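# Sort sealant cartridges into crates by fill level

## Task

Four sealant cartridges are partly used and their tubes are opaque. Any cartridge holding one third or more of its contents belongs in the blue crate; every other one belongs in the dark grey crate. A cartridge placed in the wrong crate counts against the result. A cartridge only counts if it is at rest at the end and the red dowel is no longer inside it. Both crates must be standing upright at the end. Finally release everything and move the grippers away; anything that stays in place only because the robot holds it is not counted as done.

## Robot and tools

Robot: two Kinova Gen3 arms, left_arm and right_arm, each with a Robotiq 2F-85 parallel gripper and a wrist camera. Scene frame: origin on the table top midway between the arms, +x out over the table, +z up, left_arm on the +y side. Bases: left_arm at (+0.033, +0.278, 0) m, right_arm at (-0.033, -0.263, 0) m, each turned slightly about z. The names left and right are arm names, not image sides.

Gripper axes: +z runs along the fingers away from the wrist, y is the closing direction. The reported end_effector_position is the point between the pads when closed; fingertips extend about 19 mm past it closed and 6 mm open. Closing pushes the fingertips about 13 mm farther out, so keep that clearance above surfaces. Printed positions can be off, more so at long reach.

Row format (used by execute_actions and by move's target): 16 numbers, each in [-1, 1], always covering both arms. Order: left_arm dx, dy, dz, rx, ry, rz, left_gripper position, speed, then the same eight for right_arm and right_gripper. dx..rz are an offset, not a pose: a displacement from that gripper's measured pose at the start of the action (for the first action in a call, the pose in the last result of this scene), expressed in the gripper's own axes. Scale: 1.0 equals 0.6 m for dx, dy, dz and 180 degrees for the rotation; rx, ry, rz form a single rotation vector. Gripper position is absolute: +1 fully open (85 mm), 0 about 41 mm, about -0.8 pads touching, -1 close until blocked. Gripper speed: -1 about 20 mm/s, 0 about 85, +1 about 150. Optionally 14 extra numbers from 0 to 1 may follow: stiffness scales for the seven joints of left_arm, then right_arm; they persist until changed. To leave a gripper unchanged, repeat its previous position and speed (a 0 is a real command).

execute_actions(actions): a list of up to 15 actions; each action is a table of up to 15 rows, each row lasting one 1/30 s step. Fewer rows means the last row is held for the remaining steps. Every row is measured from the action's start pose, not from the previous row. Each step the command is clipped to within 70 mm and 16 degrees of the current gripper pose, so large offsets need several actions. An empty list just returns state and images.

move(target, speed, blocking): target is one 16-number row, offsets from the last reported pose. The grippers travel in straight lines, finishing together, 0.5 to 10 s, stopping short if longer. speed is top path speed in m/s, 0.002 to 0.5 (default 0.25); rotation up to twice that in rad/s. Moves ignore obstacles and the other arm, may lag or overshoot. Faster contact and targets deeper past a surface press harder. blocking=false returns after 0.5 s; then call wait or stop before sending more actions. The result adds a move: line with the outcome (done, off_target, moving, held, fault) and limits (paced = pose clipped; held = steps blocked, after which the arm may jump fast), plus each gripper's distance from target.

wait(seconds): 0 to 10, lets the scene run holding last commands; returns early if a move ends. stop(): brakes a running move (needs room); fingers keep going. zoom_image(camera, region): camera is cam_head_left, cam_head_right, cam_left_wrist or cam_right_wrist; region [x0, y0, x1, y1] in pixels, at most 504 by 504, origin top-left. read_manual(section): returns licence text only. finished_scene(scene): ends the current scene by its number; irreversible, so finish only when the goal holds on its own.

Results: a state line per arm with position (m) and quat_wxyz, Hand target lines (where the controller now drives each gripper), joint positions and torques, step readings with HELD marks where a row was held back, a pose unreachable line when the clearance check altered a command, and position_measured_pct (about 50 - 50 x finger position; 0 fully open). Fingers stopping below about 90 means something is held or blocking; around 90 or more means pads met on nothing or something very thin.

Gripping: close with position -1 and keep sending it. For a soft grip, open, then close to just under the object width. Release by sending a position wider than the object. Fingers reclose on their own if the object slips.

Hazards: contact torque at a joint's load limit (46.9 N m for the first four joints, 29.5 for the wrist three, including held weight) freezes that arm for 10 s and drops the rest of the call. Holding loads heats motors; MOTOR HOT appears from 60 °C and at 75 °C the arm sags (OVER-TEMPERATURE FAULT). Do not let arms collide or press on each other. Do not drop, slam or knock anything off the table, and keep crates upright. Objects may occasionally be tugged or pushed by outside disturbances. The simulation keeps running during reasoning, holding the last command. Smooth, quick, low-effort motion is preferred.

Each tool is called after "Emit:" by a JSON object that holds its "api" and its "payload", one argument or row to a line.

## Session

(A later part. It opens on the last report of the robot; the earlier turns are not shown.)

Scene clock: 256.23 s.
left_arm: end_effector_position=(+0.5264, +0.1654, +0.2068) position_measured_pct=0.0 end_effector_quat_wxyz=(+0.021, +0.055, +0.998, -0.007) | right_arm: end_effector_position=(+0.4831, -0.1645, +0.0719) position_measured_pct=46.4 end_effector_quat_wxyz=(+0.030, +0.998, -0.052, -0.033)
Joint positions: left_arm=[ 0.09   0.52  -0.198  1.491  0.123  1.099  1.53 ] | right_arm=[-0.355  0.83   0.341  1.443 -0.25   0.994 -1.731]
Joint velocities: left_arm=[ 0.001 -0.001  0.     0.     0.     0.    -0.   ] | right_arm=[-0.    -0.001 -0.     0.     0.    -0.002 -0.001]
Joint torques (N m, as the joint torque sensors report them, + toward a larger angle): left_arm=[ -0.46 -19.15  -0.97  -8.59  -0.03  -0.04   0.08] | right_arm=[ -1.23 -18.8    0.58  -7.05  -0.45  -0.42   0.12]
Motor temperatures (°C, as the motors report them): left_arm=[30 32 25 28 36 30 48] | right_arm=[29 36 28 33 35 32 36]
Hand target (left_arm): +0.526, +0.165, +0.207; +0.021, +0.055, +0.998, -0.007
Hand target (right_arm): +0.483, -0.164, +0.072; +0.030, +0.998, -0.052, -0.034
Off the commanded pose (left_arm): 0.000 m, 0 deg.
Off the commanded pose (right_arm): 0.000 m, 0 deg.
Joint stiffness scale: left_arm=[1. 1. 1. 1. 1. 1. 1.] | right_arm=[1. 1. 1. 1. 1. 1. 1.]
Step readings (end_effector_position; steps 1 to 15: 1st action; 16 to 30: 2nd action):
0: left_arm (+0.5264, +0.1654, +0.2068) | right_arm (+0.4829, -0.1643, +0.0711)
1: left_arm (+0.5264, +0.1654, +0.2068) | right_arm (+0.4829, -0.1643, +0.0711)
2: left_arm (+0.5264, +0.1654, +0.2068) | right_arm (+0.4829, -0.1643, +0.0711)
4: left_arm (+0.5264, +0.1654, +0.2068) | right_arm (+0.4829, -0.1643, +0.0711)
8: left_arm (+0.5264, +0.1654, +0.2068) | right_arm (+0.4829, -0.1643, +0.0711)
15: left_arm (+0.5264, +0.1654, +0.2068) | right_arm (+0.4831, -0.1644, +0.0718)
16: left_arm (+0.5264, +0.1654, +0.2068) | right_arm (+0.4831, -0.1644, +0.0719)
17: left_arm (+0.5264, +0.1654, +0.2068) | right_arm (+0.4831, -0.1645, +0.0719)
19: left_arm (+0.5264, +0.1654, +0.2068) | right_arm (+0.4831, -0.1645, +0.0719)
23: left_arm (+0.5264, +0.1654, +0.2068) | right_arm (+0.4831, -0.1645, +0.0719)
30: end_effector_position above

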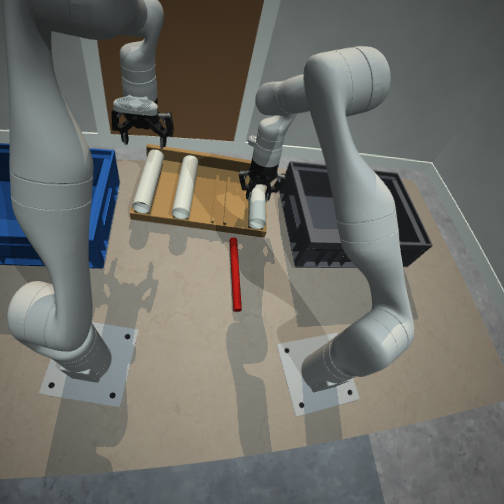

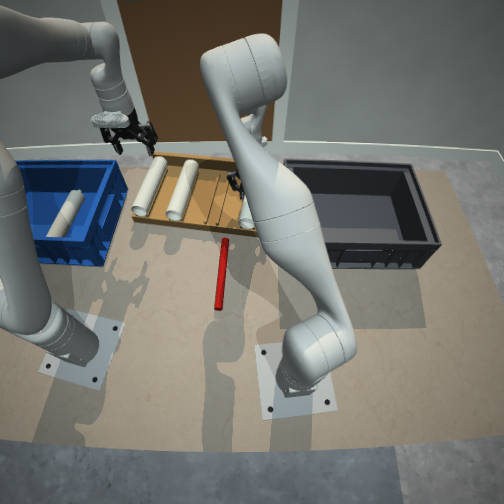

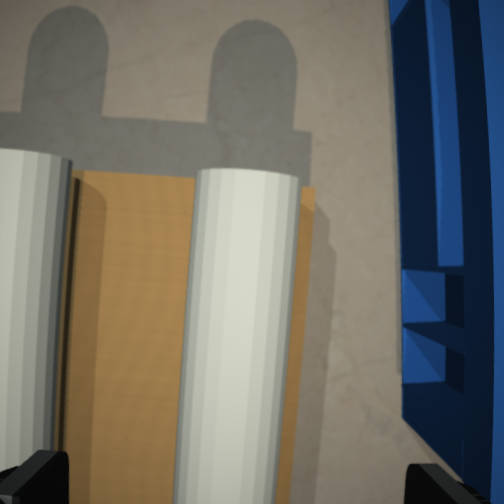

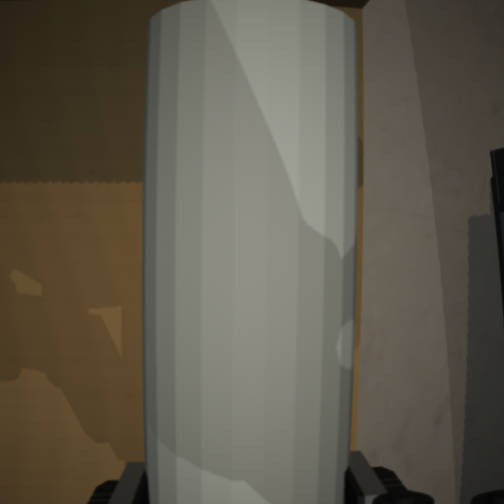

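Emit:
{"api": "move", "payload": {
  "target": [0,-0.005,0.232,0,0,0,1,0.5,0,0,-0.28,0,0,0,-1,0.5],
  "speed": 0.25
}}

Emit:
{"api": "execute_actions", "payload": {
  "actions": [
    [[0,0,0,0,0,0,-1,0.5,0,0,0,0,0,0,-1,0.5]],
    [[0,0,0,0,0,0,-1,0.5,0,0,0,0,0,0,-1,0.5]]
  ]
}}

Scene clock: 264.13 s.
left_arm: end_effector_position=(+0.5327, +0.1623, +0.0704) position_measured_pct=0.0 end_effector_quat_wxyz=(+0.022, +0.055, +0.998, -0.004) | right_arm: end_effector_position=(+0.4951, -0.1531, +0.2366) position_measured_pct=46.4 end_effector_quat_wxyz=(+0.026, +0.998, -0.050, -0.035)
Joint positions: left_arm=[ 0.076  0.717 -0.164  1.637  0.163  0.756  1.502] | right_arm=[-0.373  0.685  0.401  1.147 -0.213  1.433 -1.772]
Joint velocities: left_arm=[-0.003  0.004  0.    -0.    -0.    -0.    -0.   ] | right_arm=[-0.     0.001  0.001 -0.001  0.    -0.002 -0.001]
Joint torques (N m, as the joint torque sensors report them, + toward a larger angle): left_arm=[ -0.2  -20.66  -1.15  -6.47  -0.12  -0.27   0.35] | right_arm=[  0.28 -20.3    2.73  -8.64   0.22   0.22   0.17]
Motor temperatures (°C, as the motors report them): left_arm=[30 32 25 28 36 30 48] | right_arm=[29 36 28 33 35 32 36]
Hand target (left_arm): +0.532, +0.160, +0.068; +0.021, +0.055, +0.998, -0.007
Hand target (right_arm): +0.495, -0.155, +0.239; +0.030, +0.998, -0.052, -0.034
Off the commanded pose (left_arm): 0.004 m, 0 deg.
Off the commanded pose (right_arm): 0.003 m, 1 deg.
Joint stiffness scale: left_arm=[1. 1. 1. 1. 1. 1. 1.] | right_arm=[1. 1. 1. 1. 1. 1. 1.]
move: off_target (left_arm)

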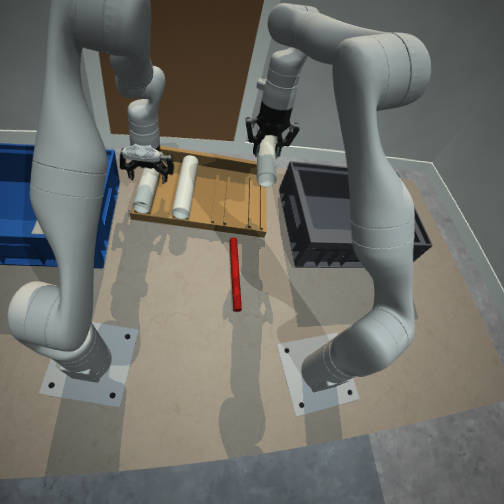

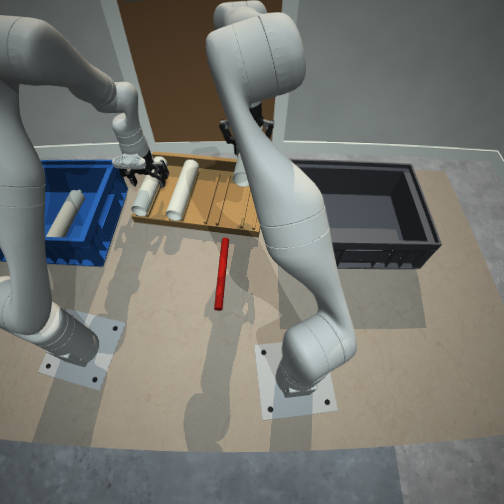

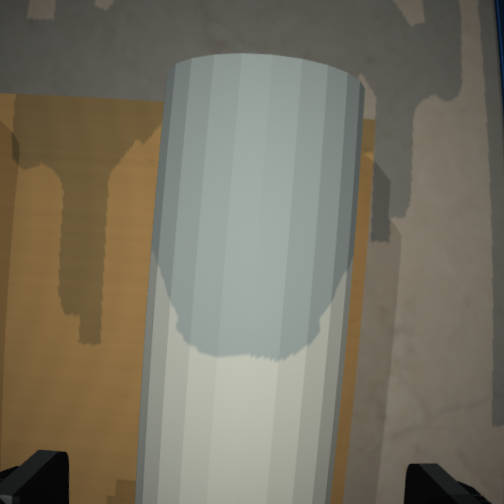

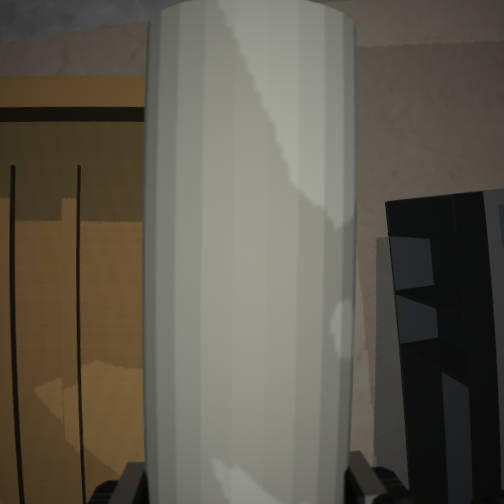

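Scene clock: 265.13 s.
left_arm: end_effector_position=(+0.5328, +0.1616, +0.0715) position_measured_pct=48.0 end_effector_quat_wxyz=(+0.022, +0.055, +0.998, -0.005) | right_arm: end_effector_position=(+0.4951, -0.1531, +0.2366) position_measured_pct=46.4 end_effector_quat_wxyz=(+0.026, +0.998, -0.050, -0.035)
Joint positions: left_arm=[ 0.077  0.715 -0.164  1.637  0.163  0.757  1.502] | right_arm=[-0.373  0.685  0.401  1.147 -0.213  1.433 -1.772]
Joint velocities: left_arm=[-0.     0.001 -0.    -0.    -0.    -0.     0.   ] | right_arm=[-0.    -0.001 -0.    -0.002 -0.002 -0.    -0.001]
Joint torques (N m, as the joint torque sensors report them, + toward a larger angle): left_arm=[ -2.08 -17.75  -2.76  -6.83  -0.73  -1.27   0.22] | right_arm=[  0.38 -20.57   2.44  -8.42   0.46   0.08   0.27]
Motor temperatures (°C, as the motors report them): left_arm=[30 32 25 28 36 30 48] | right_arm=[29 36 28 33 35 32 36]
Hand target (left_arm): +0.533, +0.162, +0.071; +0.022, +0.055, +0.998, -0.005
Hand target (right_arm): +0.495, -0.153, +0.237; +0.026, +0.998, -0.050, -0.035
Off the commanded pose (left_arm): 0.000 m, 0 deg.
Off the commanded pose (right_arm): 0.000 m, 0 deg.
Joint stiffness scale: left_arm=[1. 1. 1. 1. 1. 1. 1.] | right_arm=[1. 1. 1. 1. 1. 1. 1.]
Step readings (end_effector_position; steps 1 to 15: 1st action; 16 to 30: 2nd action):
0: left_arm (+0.5327, +0.1623, +0.0704) | right_arm (+0.4951, -0.1531, +0.2366)
1: left_arm (+0.5327, +0.1623, +0.0704) | right_arm (+0.4951, -0.1531, +0.2366)
2: left_arm (+0.5327, +0.1623, +0.0704) | right_arm (+0.4951, -0.1531, +0.2366)
4: left_arm (+0.5327, +0.1623, +0.0704) | right_arm (+0.4951, -0.1531, +0.2366)
8: left_arm (+0.5327, +0.1623, +0.0704) | right_arm (+0.4951, -0.1531, +0.2366)
15: left_arm (+0.5327, +0.1616, +0.0714) | right_arm (+0.4951, -0.1531, +0.2366)
16: left_arm (+0.5328, +0.1616, +0.0714) | right_arm (+0.4951, -0.1531, +0.2366)
17: left_arm (+0.5328, +0.1616, +0.0715) | right_arm (+0.4951, -0.1531, +0.2366)
19: left_arm (+0.5328, +0.1616, +0.0715) | right_arm (+0.4951, -0.1531, +0.2366)
23: left_arm (+0.5328, +0.1616, +0.0715) | right_arm (+0.4951, -0.1531, +0.2366)
30: end_effector_position above

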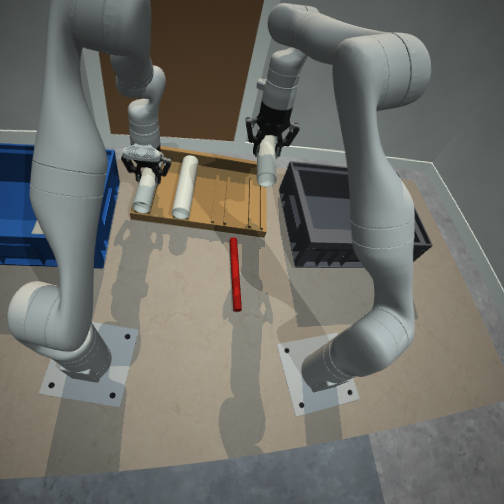

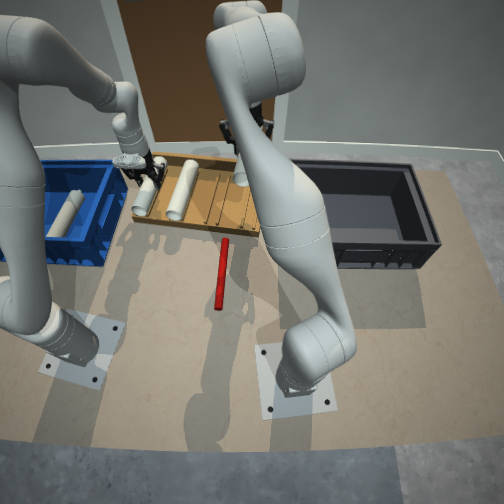

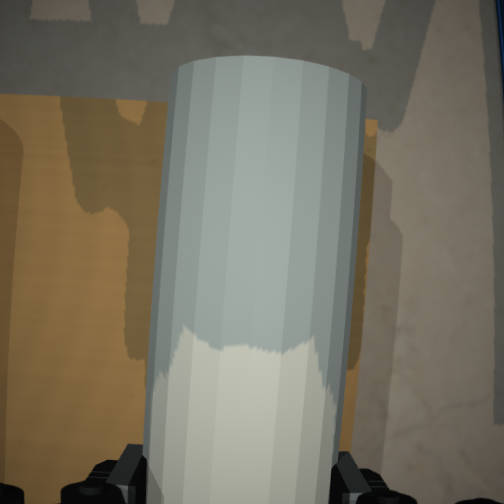

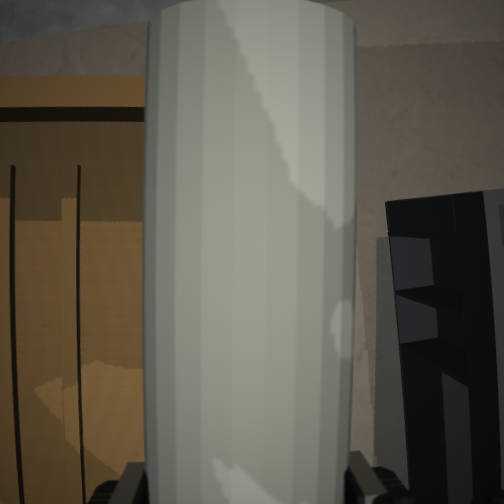

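Emit:
{"api": "move", "payload": {
  "target": [0,0,-0.28,0,0,0,-1,0.5,-0.045,0.468,0,0,0,0,-1,0.5],
  "speed": 0.35
}}

Scene clock: 272.13 s.
left_arm: end_effector_position=(+0.5249, +0.1600, +0.2365) position_measured_pct=48.0 end_effector_quat_wxyz=(+0.021, +0.058, +0.998, -0.009) | right_arm: end_effector_position=(+0.4405, -0.4325, +0.2556) position_measured_pct=46.4 end_effector_quat_wxyz=(+0.032, +0.998, -0.052, -0.034)
Joint positions: left_arm=[ 0.094  0.491 -0.191  1.438  0.114  1.179  1.545] | right_arm=[ 0.044  0.574  0.524  1.314 -0.196  1.363 -1.223]
Joint velocities: left_arm=[-0.    -0.001 -0.001  0.    -0.     0.    -0.   ] | right_arm=[ 0.006  0.001 -0.002 -0.001 -0.001  0.001 -0.001]
Joint torques (N m, as the joint torque sensors report them, + toward a larger angle): left_arm=[ -0.26 -20.96  -1.17 -10.34  -0.05  -0.23   0.29] | right_arm=[  0.62 -18.26   2.59  -8.37   0.4    0.48   0.13]
Motor temperatures (°C, as the motors report them): left_arm=[30 32 25 28 36 30 48] | right_arm=[29 36 28 33 35 32 36]
Hand target (left_arm): +0.525, +0.163, +0.239; +0.022, +0.056, +0.998, -0.005
Hand target (right_arm): +0.441, -0.430, +0.254; +0.028, +0.998, -0.050, -0.035
Off the commanded pose (left_arm): 0.005 m, 1 deg.
Off the commanded pose (right_arm): 0.004 m, 1 deg.
Joint stiffness scale: left_arm=[1. 1. 1. 1. 1. 1. 1.] | right_arm=[1. 1. 1. 1. 1. 1. 1.]
move: off_target (left_arm, right_arm)

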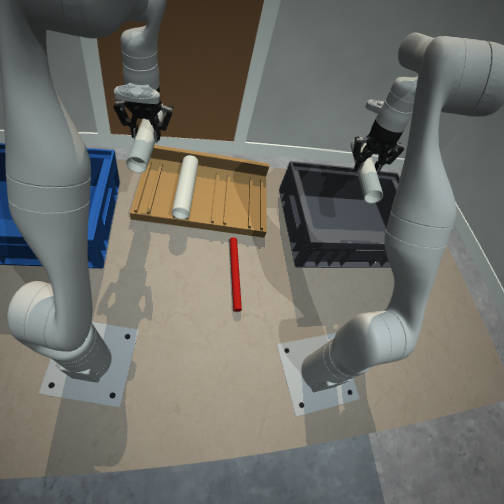

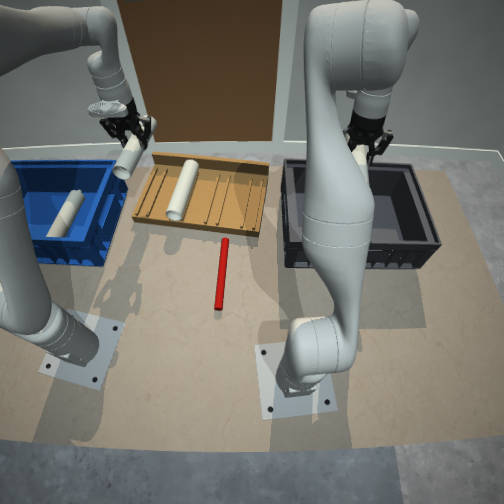

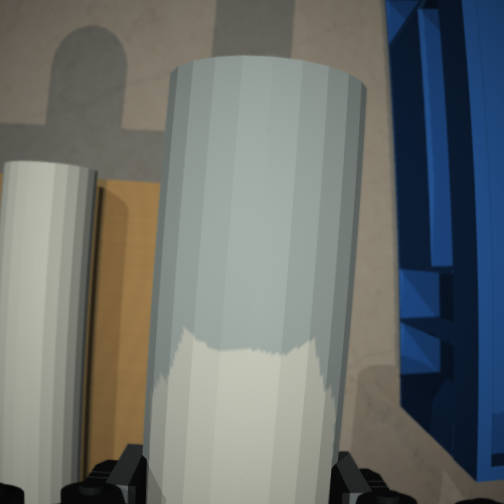

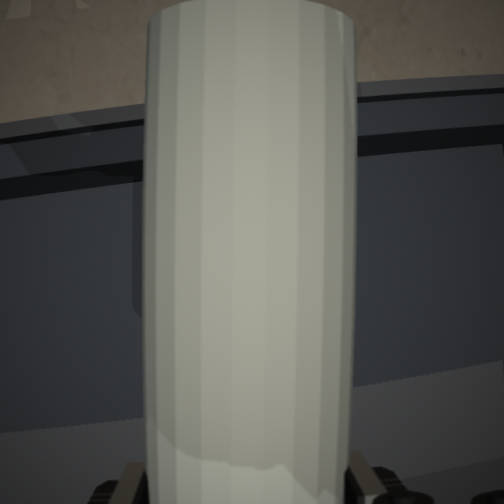

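Emit:
{"api": "move", "payload": {
  "target": [0.19,0.298,0,0,0,0,-1,0.5,-0.05,0,0.225,0,0,0,-1,0.5],
  "speed": 0.3
}}

Emit:
{"api": "execute_actions", "payload": {
  "actions": [
    [[0,0,0.1,0,0,0,-1,0.5,0,0,0,0,0,0,1,0.5]],
    [[0,0,0.09,0,0,0,-1,0.5,0,0,-0.1,0,0,0,1,0.5]],
    [[0,0,0,0,0,0,1,0.5,0,0,-0.1,0,0,0,1,0.5]]
  ]
}}

Scene clock: 281.83 s.
left_arm: end_effector_position=(+0.4323, +0.3510, +0.2282) position_measured_pct=48.0 end_effector_quat_wxyz=(+0.018, +0.058, +0.998, -0.007) | right_arm: end_effector_position=(+0.4010, -0.4390, +0.1258) position_measured_pct=46.4 end_effector_quat_wxyz=(+0.035, +0.997, -0.052, -0.034)
Joint positions: left_arm=[-0.215  0.3   -0.326  1.773  0.139  1.059  1.066] | right_arm=[ 0.072  0.64   0.47   1.664 -0.23   0.948 -1.165]
Joint velocities: left_arm=[-0.01  -0.001  0.001  0.    -0.     0.     0.   ] | right_arm=[ 0.005  0.    -0.004  0.001  0.001  0.001 -0.001]
Joint torques (N m, as the joint torque sensors report them, + toward a larger angle): left_arm=[ -0.21 -16.24  -1.38  -9.85  -0.08  -0.14   0.18] | right_arm=[  0.36 -18.2    3.34  -7.21   0.76   0.4    0.08]
Motor temperatures (°C, as the motors report them): left_arm=[30 32 25 28 36 30 48] | right_arm=[29 36 28 33 35 32 36]
Hand target (left_arm): +0.433, +0.350, +0.229; +0.022, +0.058, +0.998, -0.009
Hand target (right_arm): +0.401, -0.438, +0.123; +0.032, +0.998, -0.052, -0.034
Off the commanded pose (left_arm): 0.001 m, 0 deg.
Off the commanded pose (right_arm): 0.003 m, 0 deg.
Joint stiffness scale: left_arm=[1. 1. 1. 1. 1. 1. 1.] | right_arm=[1. 1. 1. 1. 1. 1. 1.]
move: done

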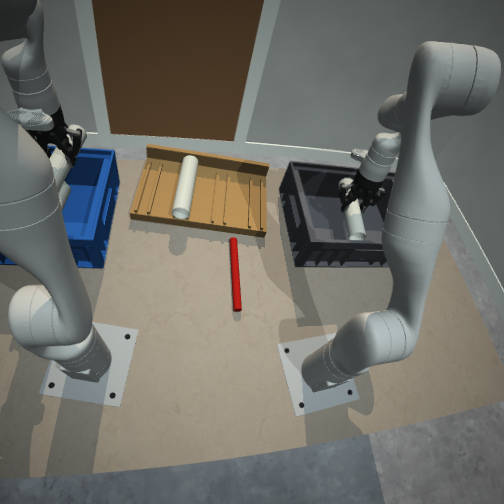

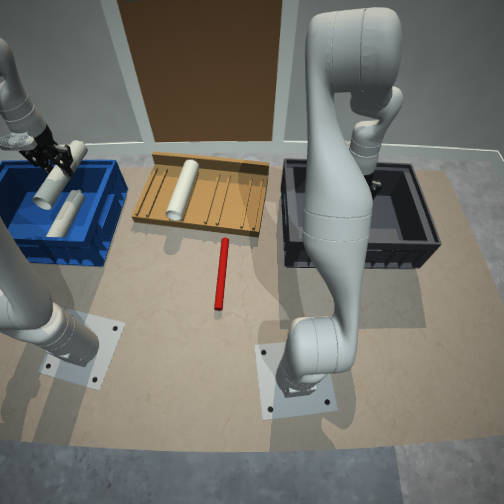

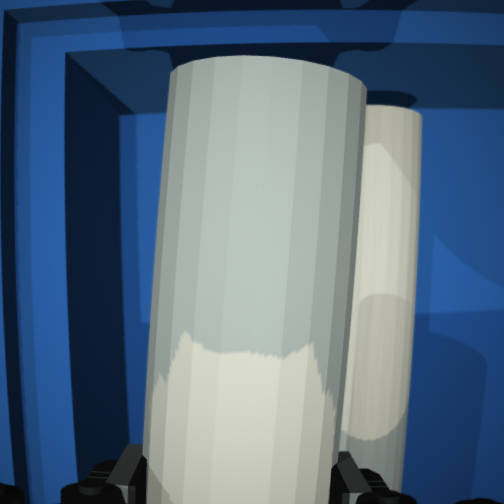

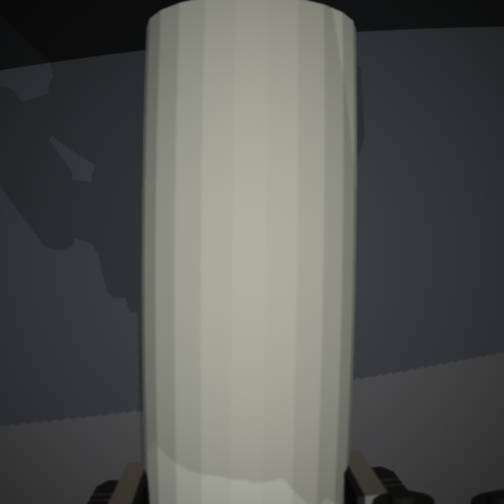

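Scene clock: 283.33 s.
left_arm: end_effector_position=(+0.4402, +0.3540, +0.1239) position_measured_pct=1.6 end_effector_quat_wxyz=(+0.026, +0.057, +0.998, +0.000) | right_arm: end_effector_position=(+0.4109, -0.4280, +0.2389) position_measured_pct=0.0 end_effector_quat_wxyz=(+0.027, +0.998, -0.050, -0.034)
Joint positions: left_arm=[-0.242  0.463 -0.3    1.931  0.227  0.729  0.986] | right_arm=[ 0.032  0.518  0.516  1.461 -0.181  1.271 -1.211]
Joint velocities: left_arm=[ 0.    -0.001 -0.    -0.    -0.     0.001 -0.   ] | right_arm=[-0.004 -0.005  0.005 -0.007 -0.     0.003  0.002]
Joint torques (N m, as the joint torque sensors report them, + toward a larger angle): left_arm=[  0.   -15.69  -1.38  -6.5   -0.21  -0.02   0.03] | right_arm=[  0.94 -16.32   2.62  -8.47   0.41  -0.18   0.57]
Motor temperatures (°C, as the motors report them): left_arm=[30 32 25 28 36 30 48] | right_arm=[29 36 28 33 35 32 36]
Hand target (left_arm): +0.440, +0.354, +0.124; +0.026, +0.057, +0.998, +0.000
Hand target (right_arm): +0.410, -0.430, +0.242; +0.031, +0.998, -0.052, -0.034
Off the commanded pose (left_arm): 0.000 m, 0 deg.
Off the commanded pose (right_arm): 0.004 m, 0 deg.
Joint stiffness scale: left_arm=[1. 1. 1. 1. 1. 1. 1.] | right_arm=[1. 1. 1. 1. 1. 1. 1.]
Step readings (end_effector_position; steps 1 to 15: 1st action; 16 to 30: 2nd action; 31 to 45: 3rd action):
0: left_arm (+0.4323, +0.3510, +0.2282) | right_arm (+0.4010, -0.4390, +0.1258)
1: left_arm (+0.4325, +0.3512, +0.2276) | right_arm (+0.4010, -0.4390, +0.1258)
2: left_arm (+0.4336, +0.3517, +0.2244) | right_arm (+0.4010, -0.4390, +0.1258)
4: left_arm (+0.4360, +0.3529, +0.2088) | right_arm (+0.4010, -0.4390, +0.1258)
8: left_arm (+0.4358, +0.3523, +0.1810) | right_arm (+0.4010, -0.4390, +0.1258)
15: left_arm (+0.4341, +0.3526, +0.1715) | right_arm (+0.4010, -0.4390, +0.1258)
16: left_arm (+0.4342, +0.3527, +0.1705) | right_arm (+0.4009, -0.4388, +0.1263)
17: left_arm (+0.4355, +0.3531, +0.1668) | right_arm (+0.4000, -0.4378, +0.1296)
19: left_arm (+0.4377, +0.3540, +0.1518) | right_arm (+0.3976, -0.4364, +0.1464)
23: left_arm (+0.4396, +0.3538, +0.1305) | right_arm (+0.4016, -0.4353, +0.1744)
30: left_arm (+0.4401, +0.3540, +0.1238) | right_arm (+0.4057, -0.4334, +0.1823)
31: left_arm (+0.4402, +0.3540, +0.1238) | right_arm (+0.4057, -0.4332, +0.1832)
32: left_arm (+0.4402, +0.3540, +0.1239) | right_arm (+0.4048, -0.4326, +0.1871)
34: left_arm (+0.4402, +0.3540, +0.1239) | right_arm (+0.4032, -0.4309, +0.2045)
38: left_arm (+0.4402, +0.3540, +0.1239) | right_arm (+0.4076, -0.4288, +0.2321)
45: end_effector_position above

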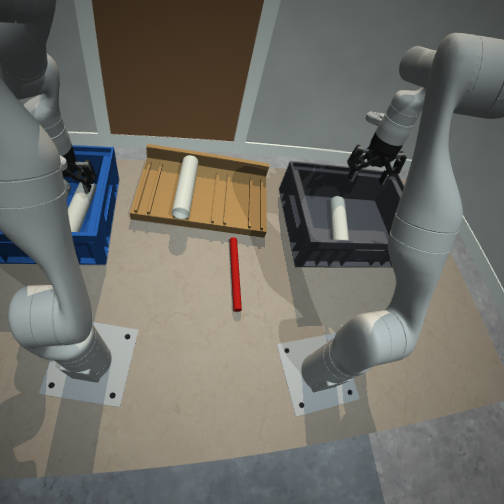

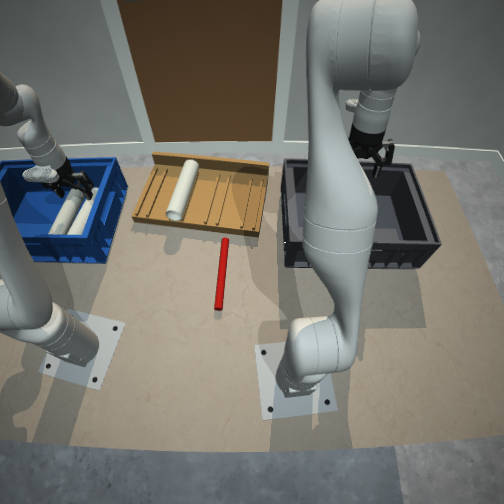

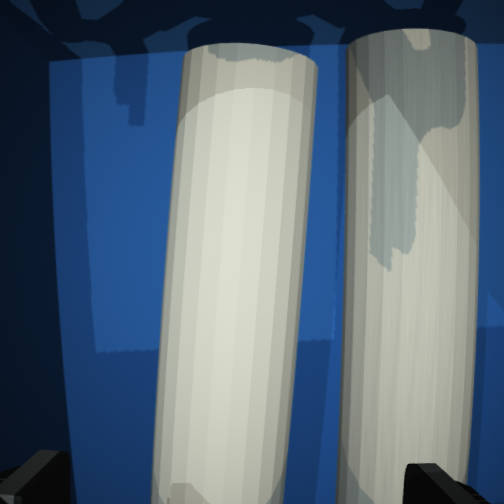

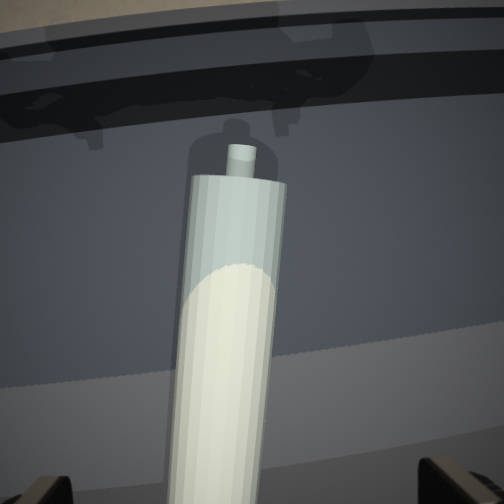

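Emit:
{"api": "move", "payload": {
  "target": [0.1,0.15,-0.25,0,0,0,1,0.5,0.099,-0.848,0.067,0,0,0,1,0.5],
  "speed": 0.35
}}

Scene clock: 292.23 s.
left_arm: end_effector_position=(+0.3860, +0.4470, +0.2688) position_measured_pct=0.0 end_effector_quat_wxyz=(+0.028, +0.055, +0.998, -0.003) | right_arm: end_effector_position=(+0.5181, +0.0685, +0.1680) position_measured_pct=0.0 end_effector_quat_wxyz=(+0.028, +0.998, -0.047, -0.029)
Joint positions: left_arm=[-0.403  0.224 -0.42   1.74   0.141  1.16   0.798] | right_arm=[-0.573  1.014  0.278  0.679 -0.218  1.547 -2.159]
Joint velocities: left_arm=[-0.003  0.    -0.    -0.    -0.     0.    -0.   ] | right_arm=[ 0.001  0.005  0.    -0.002 -0.     0.     0.   ]
Joint torques (N m, as the joint torque sensors report them, + toward a larger angle): left_arm=[ -0.37 -13.29  -1.16  -8.7   -0.16   0.02   0.25] | right_arm=[  0.12 -24.91   1.71  -8.07   0.17   0.47  -0.05]
Motor temperatures (°C, as the motors report them): left_arm=[30 32 25 28 36 30 48] | right_arm=[29 36 28 33 35 32 36]
Hand target (left_arm): +0.384, +0.450, +0.271; +0.026, +0.057, +0.998, -0.000
Hand target (right_arm): +0.516, +0.071, +0.166; +0.025, +0.998, -0.049, -0.034
Off the commanded pose (left_arm): 0.005 m, 0 deg.
Off the commanded pose (right_arm): 0.003 m, 1 deg.
Joint stiffness scale: left_arm=[1. 1. 1. 1. 1. 1. 1.] | right_arm=[1. 1. 1. 1. 1. 1. 1.]
move: off_target (left_arm)

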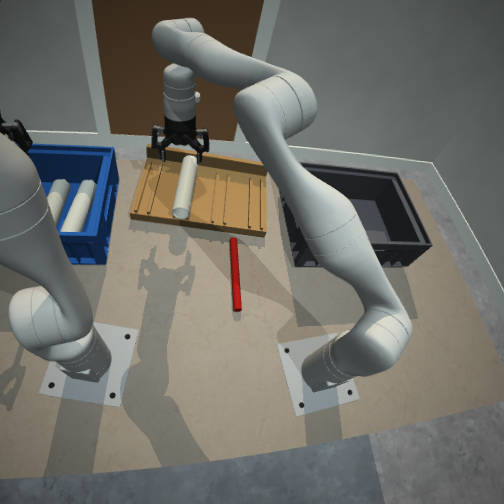

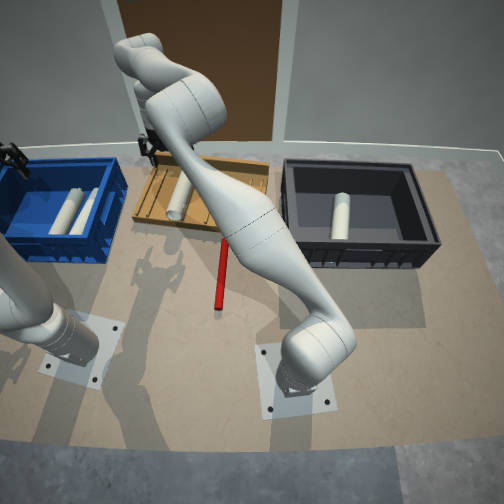

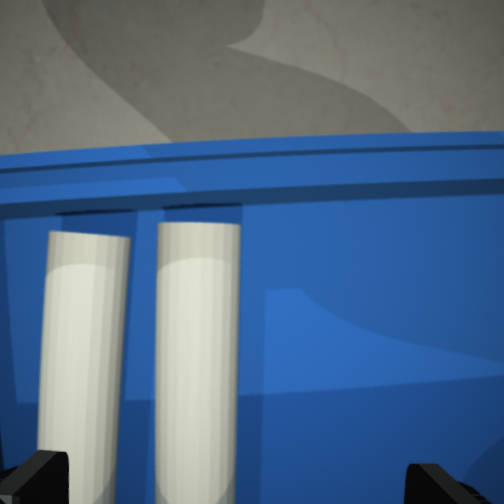

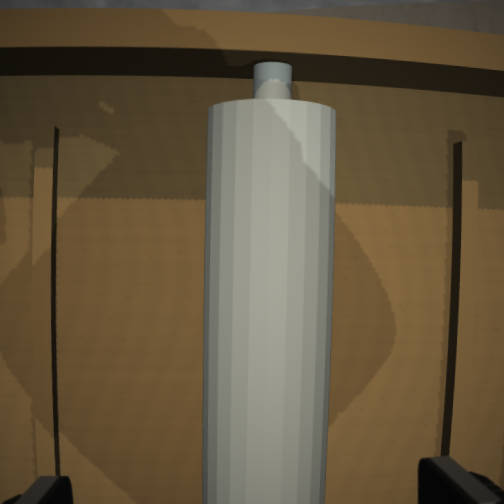

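Emit:
{"api": "move", "payload": {
  "target": [0.1,0.2,0,0,0,0,1,0.5,0,0.008,0.167,0,0,0,1,0.5],
  "speed": 0.2
}}

Emit:
{"api": "execute_actions", "payload": {
  "actions": [
    [[0,0,0,0,0,0,1,0.5,0,0,0,0,0,0,-1,0.5]],
    [[0,0,0,0,0,0,1,0.5,0,0,0,0,0,0,-1,0.5]]
  ]
}}

Scene clock: 299.40 s.
left_arm: end_effector_position=(+0.3389, +0.5740, +0.2661) position_measured_pct=0.0 end_effector_quat_wxyz=(+0.027, +0.054, +0.998, +0.001) | right_arm: end_effector_position=(+0.5136, +0.0559, +0.0717) position_measured_pct=0.0 end_effector_quat_wxyz=(+0.029, +0.998, -0.051, -0.027)
Joint positions: left_arm=[-0.678  0.323 -0.519  1.632  0.218  1.204  0.418] | right_arm=[-0.579  1.057  0.262  0.906 -0.218  1.28  -2.135]
Joint velocities: left_arm=[-0.007 -0.     0.    -0.    -0.     0.    -0.   ] | right_arm=[ 0.     0.001 -0.     0.002 -0.    -0.001 -0.001]
Joint torques (N m, as the joint torque sensors report them, + toward a larger angle): left_arm=[ -0.17 -14.69  -1.81  -8.69  -0.04   0.09   0.27] | right_arm=[  0.41 -24.25   2.67  -8.01  -0.01   0.28   0.28]
Motor temperatures (°C, as the motors report them): left_arm=[30 32 25 28 36 30 48] | right_arm=[29 36 28 33 35 32 36]
Hand target (left_arm): +0.340, +0.573, +0.266; +0.028, +0.055, +0.998, -0.003
Hand target (right_arm): +0.512, +0.058, +0.068; +0.028, +0.998, -0.047, -0.029
Off the commanded pose (left_arm): 0.002 m, 0 deg.
Off the commanded pose (right_arm): 0.005 m, 1 deg.
Joint stiffness scale: left_arm=[1. 1. 1. 1. 1. 1. 1.] | right_arm=[1. 1. 1. 1. 1. 1. 1.]
move: off_target (right_arm)

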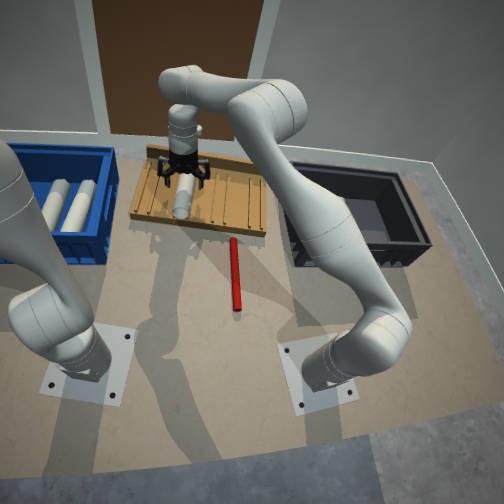

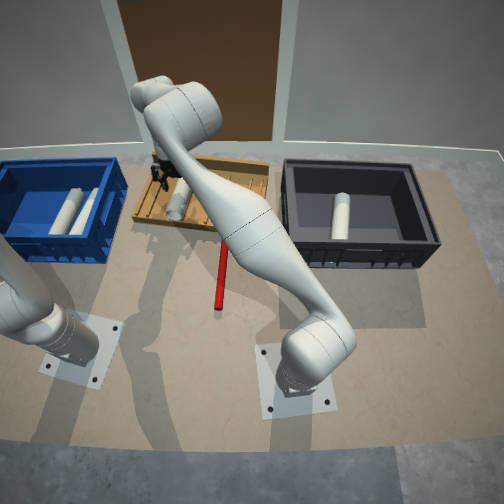

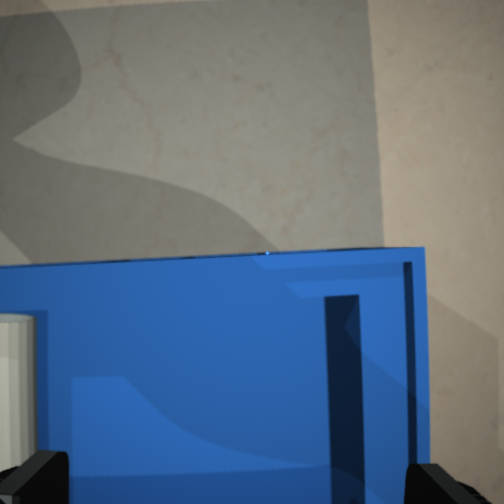

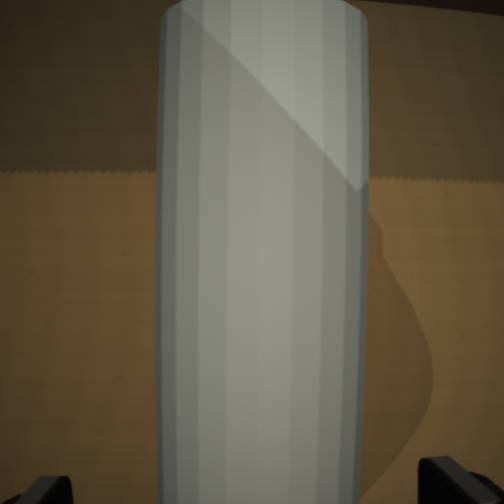

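Scene clock: 300.40 s.
left_arm: end_effector_position=(+0.3389, +0.5740, +0.2661) position_measured_pct=0.0 end_effector_quat_wxyz=(+0.027, +0.054, +0.998, +0.001) | right_arm: end_effector_position=(+0.5138, +0.0559, +0.0725) position_measured_pct=46.0 end_effector_quat_wxyz=(+0.029, +0.998, -0.051, -0.026)
Joint positions: left_arm=[-0.678  0.323 -0.519  1.632  0.218  1.204  0.418] | right_arm=[-0.579  1.055  0.262  0.906 -0.218  1.28  -2.135]
Joint velocities: left_arm=[-0.    -0.001  0.001  0.     0.     0.    -0.   ] | right_arm=[ 0.    -0.001 -0.    -0.     0.    -0.002 -0.001]
Joint torques (N m, as the joint torque sensors report them, + toward a larger angle): left_arm=[ -0.08 -14.98  -1.58  -8.6   -0.12  -0.13   0.13] | right_arm=[ -1.14 -21.96   0.19  -8.02  -0.54  -0.62   0.47]
Motor temperatures (°C, as the motors report them): left_arm=[30 32 25 28 36 30 48] | right_arm=[29 36 28 33 35 32 36]
Hand target (left_arm): +0.339, +0.574, +0.266; +0.027, +0.054, +0.998, +0.001
Hand target (right_arm): +0.514, +0.056, +0.072; +0.029, +0.998, -0.051, -0.026
Off the commanded pose (left_arm): 0.000 m, 0 deg.
Off the commanded pose (right_arm): 0.000 m, 0 deg.
Joint stiffness scale: left_arm=[1. 1. 1. 1. 1. 1. 1.] | right_arm=[1. 1. 1. 1. 1. 1. 1.]
Step readings (end_effector_position; steps 1 to 15: 1st action; 16 to 30: 2nd action):
0: left_arm (+0.3389, +0.5740, +0.2661) | right_arm (+0.5136, +0.0559, +0.0717)
1: left_arm (+0.3389, +0.5740, +0.2661) | right_arm (+0.5136, +0.0559, +0.0717)
2: left_arm (+0.3389, +0.5740, +0.2661) | right_arm (+0.5136, +0.0559, +0.0717)
4: left_arm (+0.3389, +0.5740, +0.2661) | right_arm (+0.5136, +0.0559, +0.0717)
8: left_arm (+0.3389, +0.5740, +0.2661) | right_arm (+0.5136, +0.0559, +0.0717)
15: left_arm (+0.3389, +0.5740, +0.2661) | right_arm (+0.5137, +0.0559, +0.0725)
16: left_arm (+0.3389, +0.5740, +0.2661) | right_arm (+0.5138, +0.0559, +0.0725)
17: left_arm (+0.3389, +0.5740, +0.2661) | right_arm (+0.5138, +0.0559, +0.0725)
19: left_arm (+0.3389, +0.5740, +0.2661) | right_arm (+0.5138, +0.0559, +0.0725)
23: left_arm (+0.3389, +0.5740, +0.2661) | right_arm (+0.5138, +0.0559, +0.0725)
30: end_effector_position above

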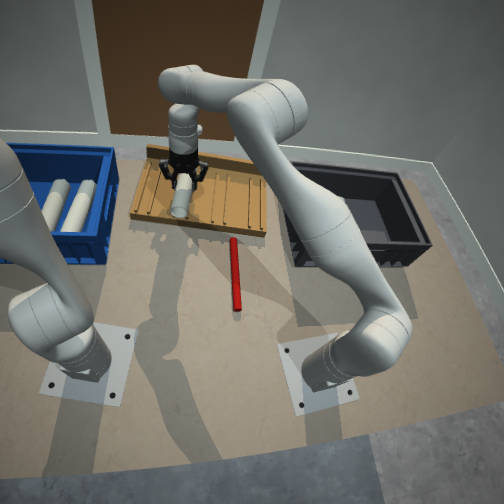

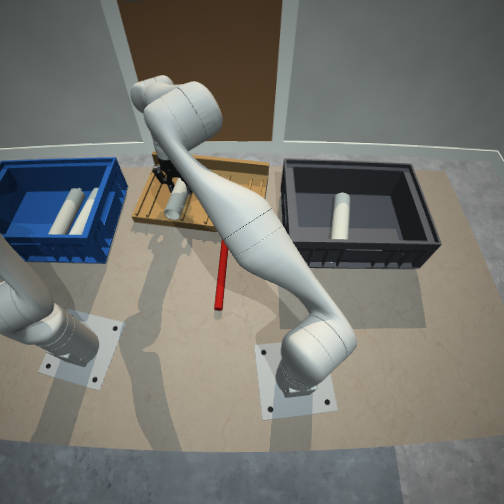

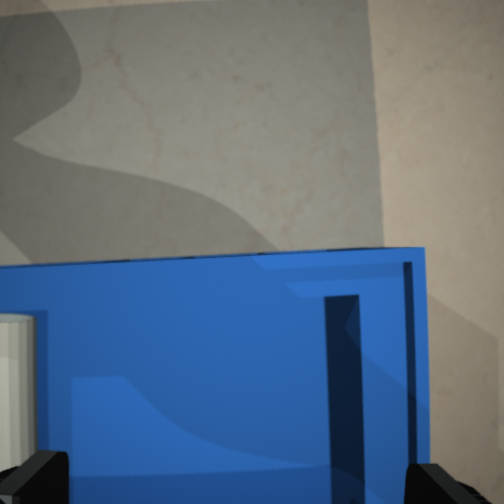

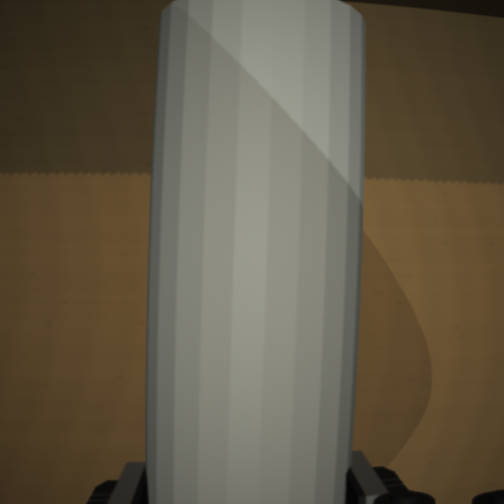

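Emit:
{"api": "move", "payload": {
  "target": [0,0,0,0,0,0,1,0.5,0,0,-0.27,0,0,0,-1,0.5],
  "speed": 0.3
}}

Emit:
{"api": "move", "payload": {
  "target": [0,0,0,0,0,0,1,0.5,-0.077,0.98,0,0,0,0,-1,0.5],
  "speed": 0.4
}}

Scene clock: 310.13 s.
left_arm: end_effector_position=(+0.3389, +0.5740, +0.2661) position_measured_pct=0.0 end_effector_quat_wxyz=(+0.027, +0.054, +0.998, +0.001) | right_arm: end_effector_position=(+0.5236, +0.0653, +0.2355) position_measured_pct=46.0 end_effector_quat_wxyz=(+0.029, +0.998, -0.048, -0.023)
Joint positions: left_arm=[-0.678  0.323 -0.519  1.632  0.218  1.204  0.418] | right_arm=[-0.545  1.016  0.285  0.454 -0.218  1.757 -2.177]
Joint velocities: left_arm=[ 0.    -0.    -0.001  0.    -0.     0.001  0.   ] | right_arm=[ 0.002  0.007 -0.    -0.005 -0.     0.002 -0.   ]
Joint torques (N m, as the joint torque sensors report them, + toward a larger angle): left_arm=[ -0.35 -14.42  -1.99  -8.87  -0.12  -0.12   0.12] | right_arm=[  0.37 -26.25   1.7   -8.86   0.02   0.43   0.34]
Motor temperatures (°C, as the motors report them): left_arm=[30 32 25 28 36 30 48] | right_arm=[29 37 28 33 35 32 36]
Hand target (left_arm): +0.339, +0.574, +0.266; +0.027, +0.054, +0.998, +0.001
Hand target (right_arm): +0.523, +0.065, +0.234; +0.029, +0.998, -0.051, -0.026
Off the commanded pose (left_arm): 0.000 m, 0 deg.
Off the commanded pose (right_arm): 0.002 m, 1 deg.
Joint stiffness scale: left_arm=[1. 1. 1. 1. 1. 1. 1.] | right_arm=[1. 1. 1. 1. 1. 1. 1.]
move: done

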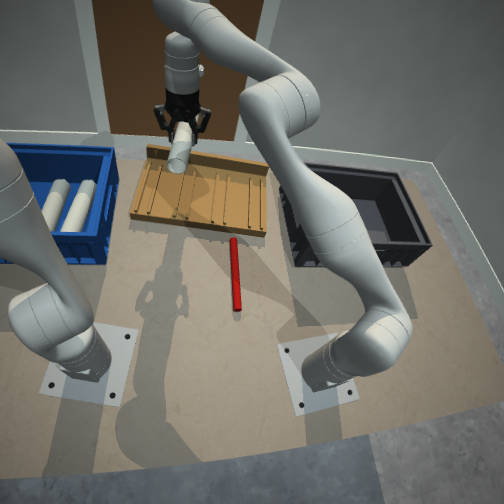

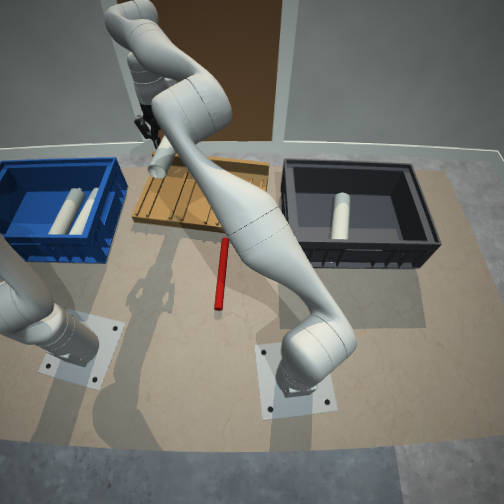

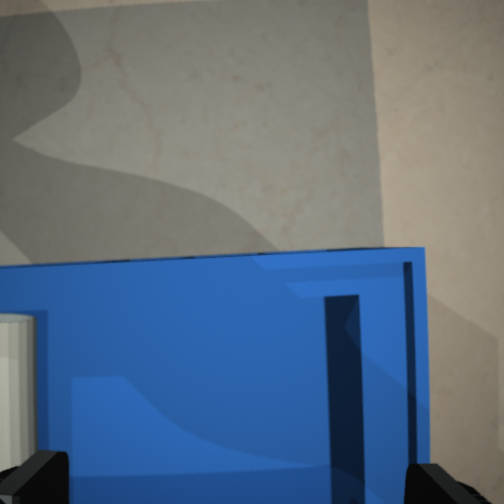

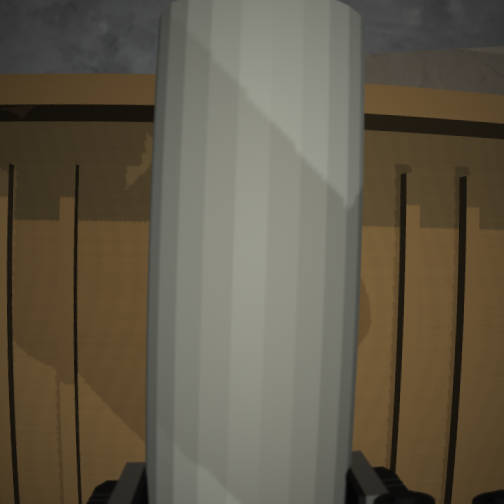

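Scene clock: 312.37 s.
left_arm: end_effector_position=(+0.3389, +0.5740, +0.2661) position_measured_pct=0.0 end_effector_quat_wxyz=(+0.027, +0.054, +0.998, +0.001) | right_arm: end_effector_position=(+0.4215, -0.5181, +0.2757) position_measured_pct=46.0 end_effector_quat_wxyz=(+0.036, +0.998, -0.051, -0.022)
Joint positions: left_arm=[-0.678  0.323 -0.519  1.632  0.218  1.204  0.418] | right_arm=[ 0.219  0.578  0.527  1.24  -0.196  1.394 -1.058]
Joint velocities: left_arm=[ 0.    -0.    -0.001 -0.     0.     0.001  0.001] | right_arm=[ 0.006  0.001 -0.004 -0.002  0.001 -0.     0.001]
Joint torques (N m, as the joint torque sensors report them, + toward a larger angle): left_arm=[ -0.18 -14.75  -1.48  -8.67  -0.09   0.     0.15] | right_arm=[  0.95 -18.08   3.12  -9.09   0.37  -0.01   0.21]
Motor temperatures (°C, as the motors report them): left_arm=[30 32 25 28 36 30 48] | right_arm=[29 37 28 33 35 32 36]
Hand target (left_arm): +0.339, +0.574, +0.266; +0.027, +0.054, +0.998, +0.001
Hand target (right_arm): +0.423, -0.516, +0.274; +0.031, +0.998, -0.048, -0.023
Off the commanded pose (left_arm): 0.000 m, 0 deg.
Off the commanded pose (right_arm): 0.005 m, 1 deg.
Joint stiffness scale: left_arm=[1. 1. 1. 1. 1. 1. 1.] | right_arm=[1. 1. 1. 1. 1. 1. 1.]
move: off_target (right_arm)

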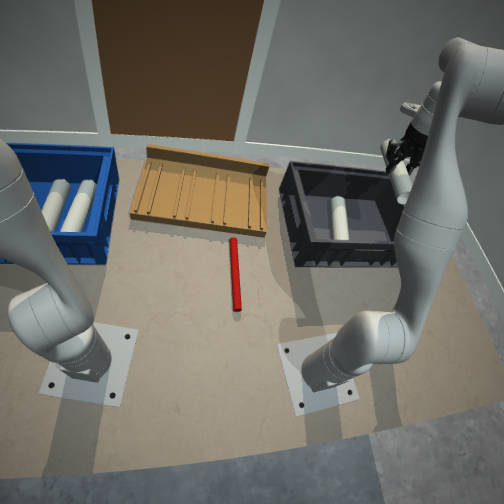

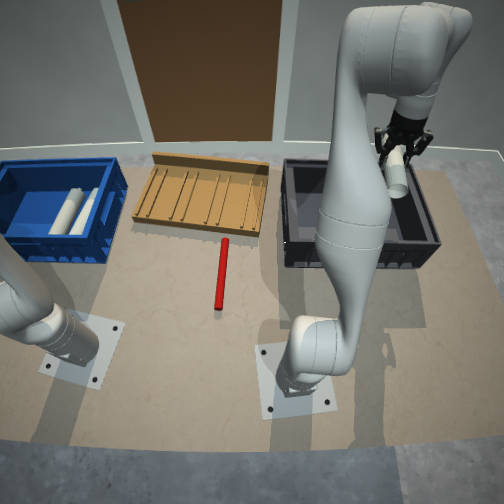

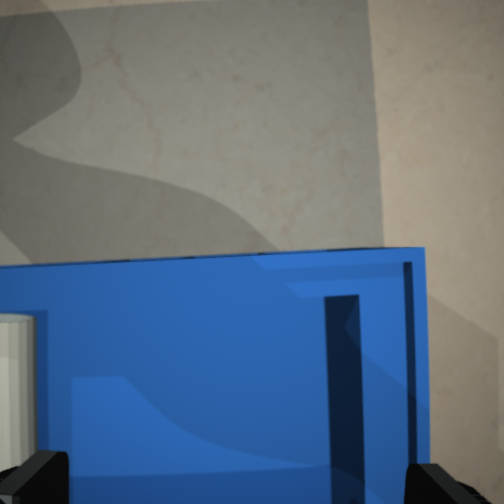

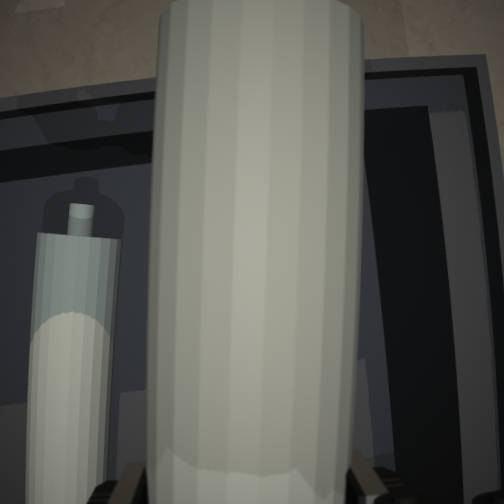

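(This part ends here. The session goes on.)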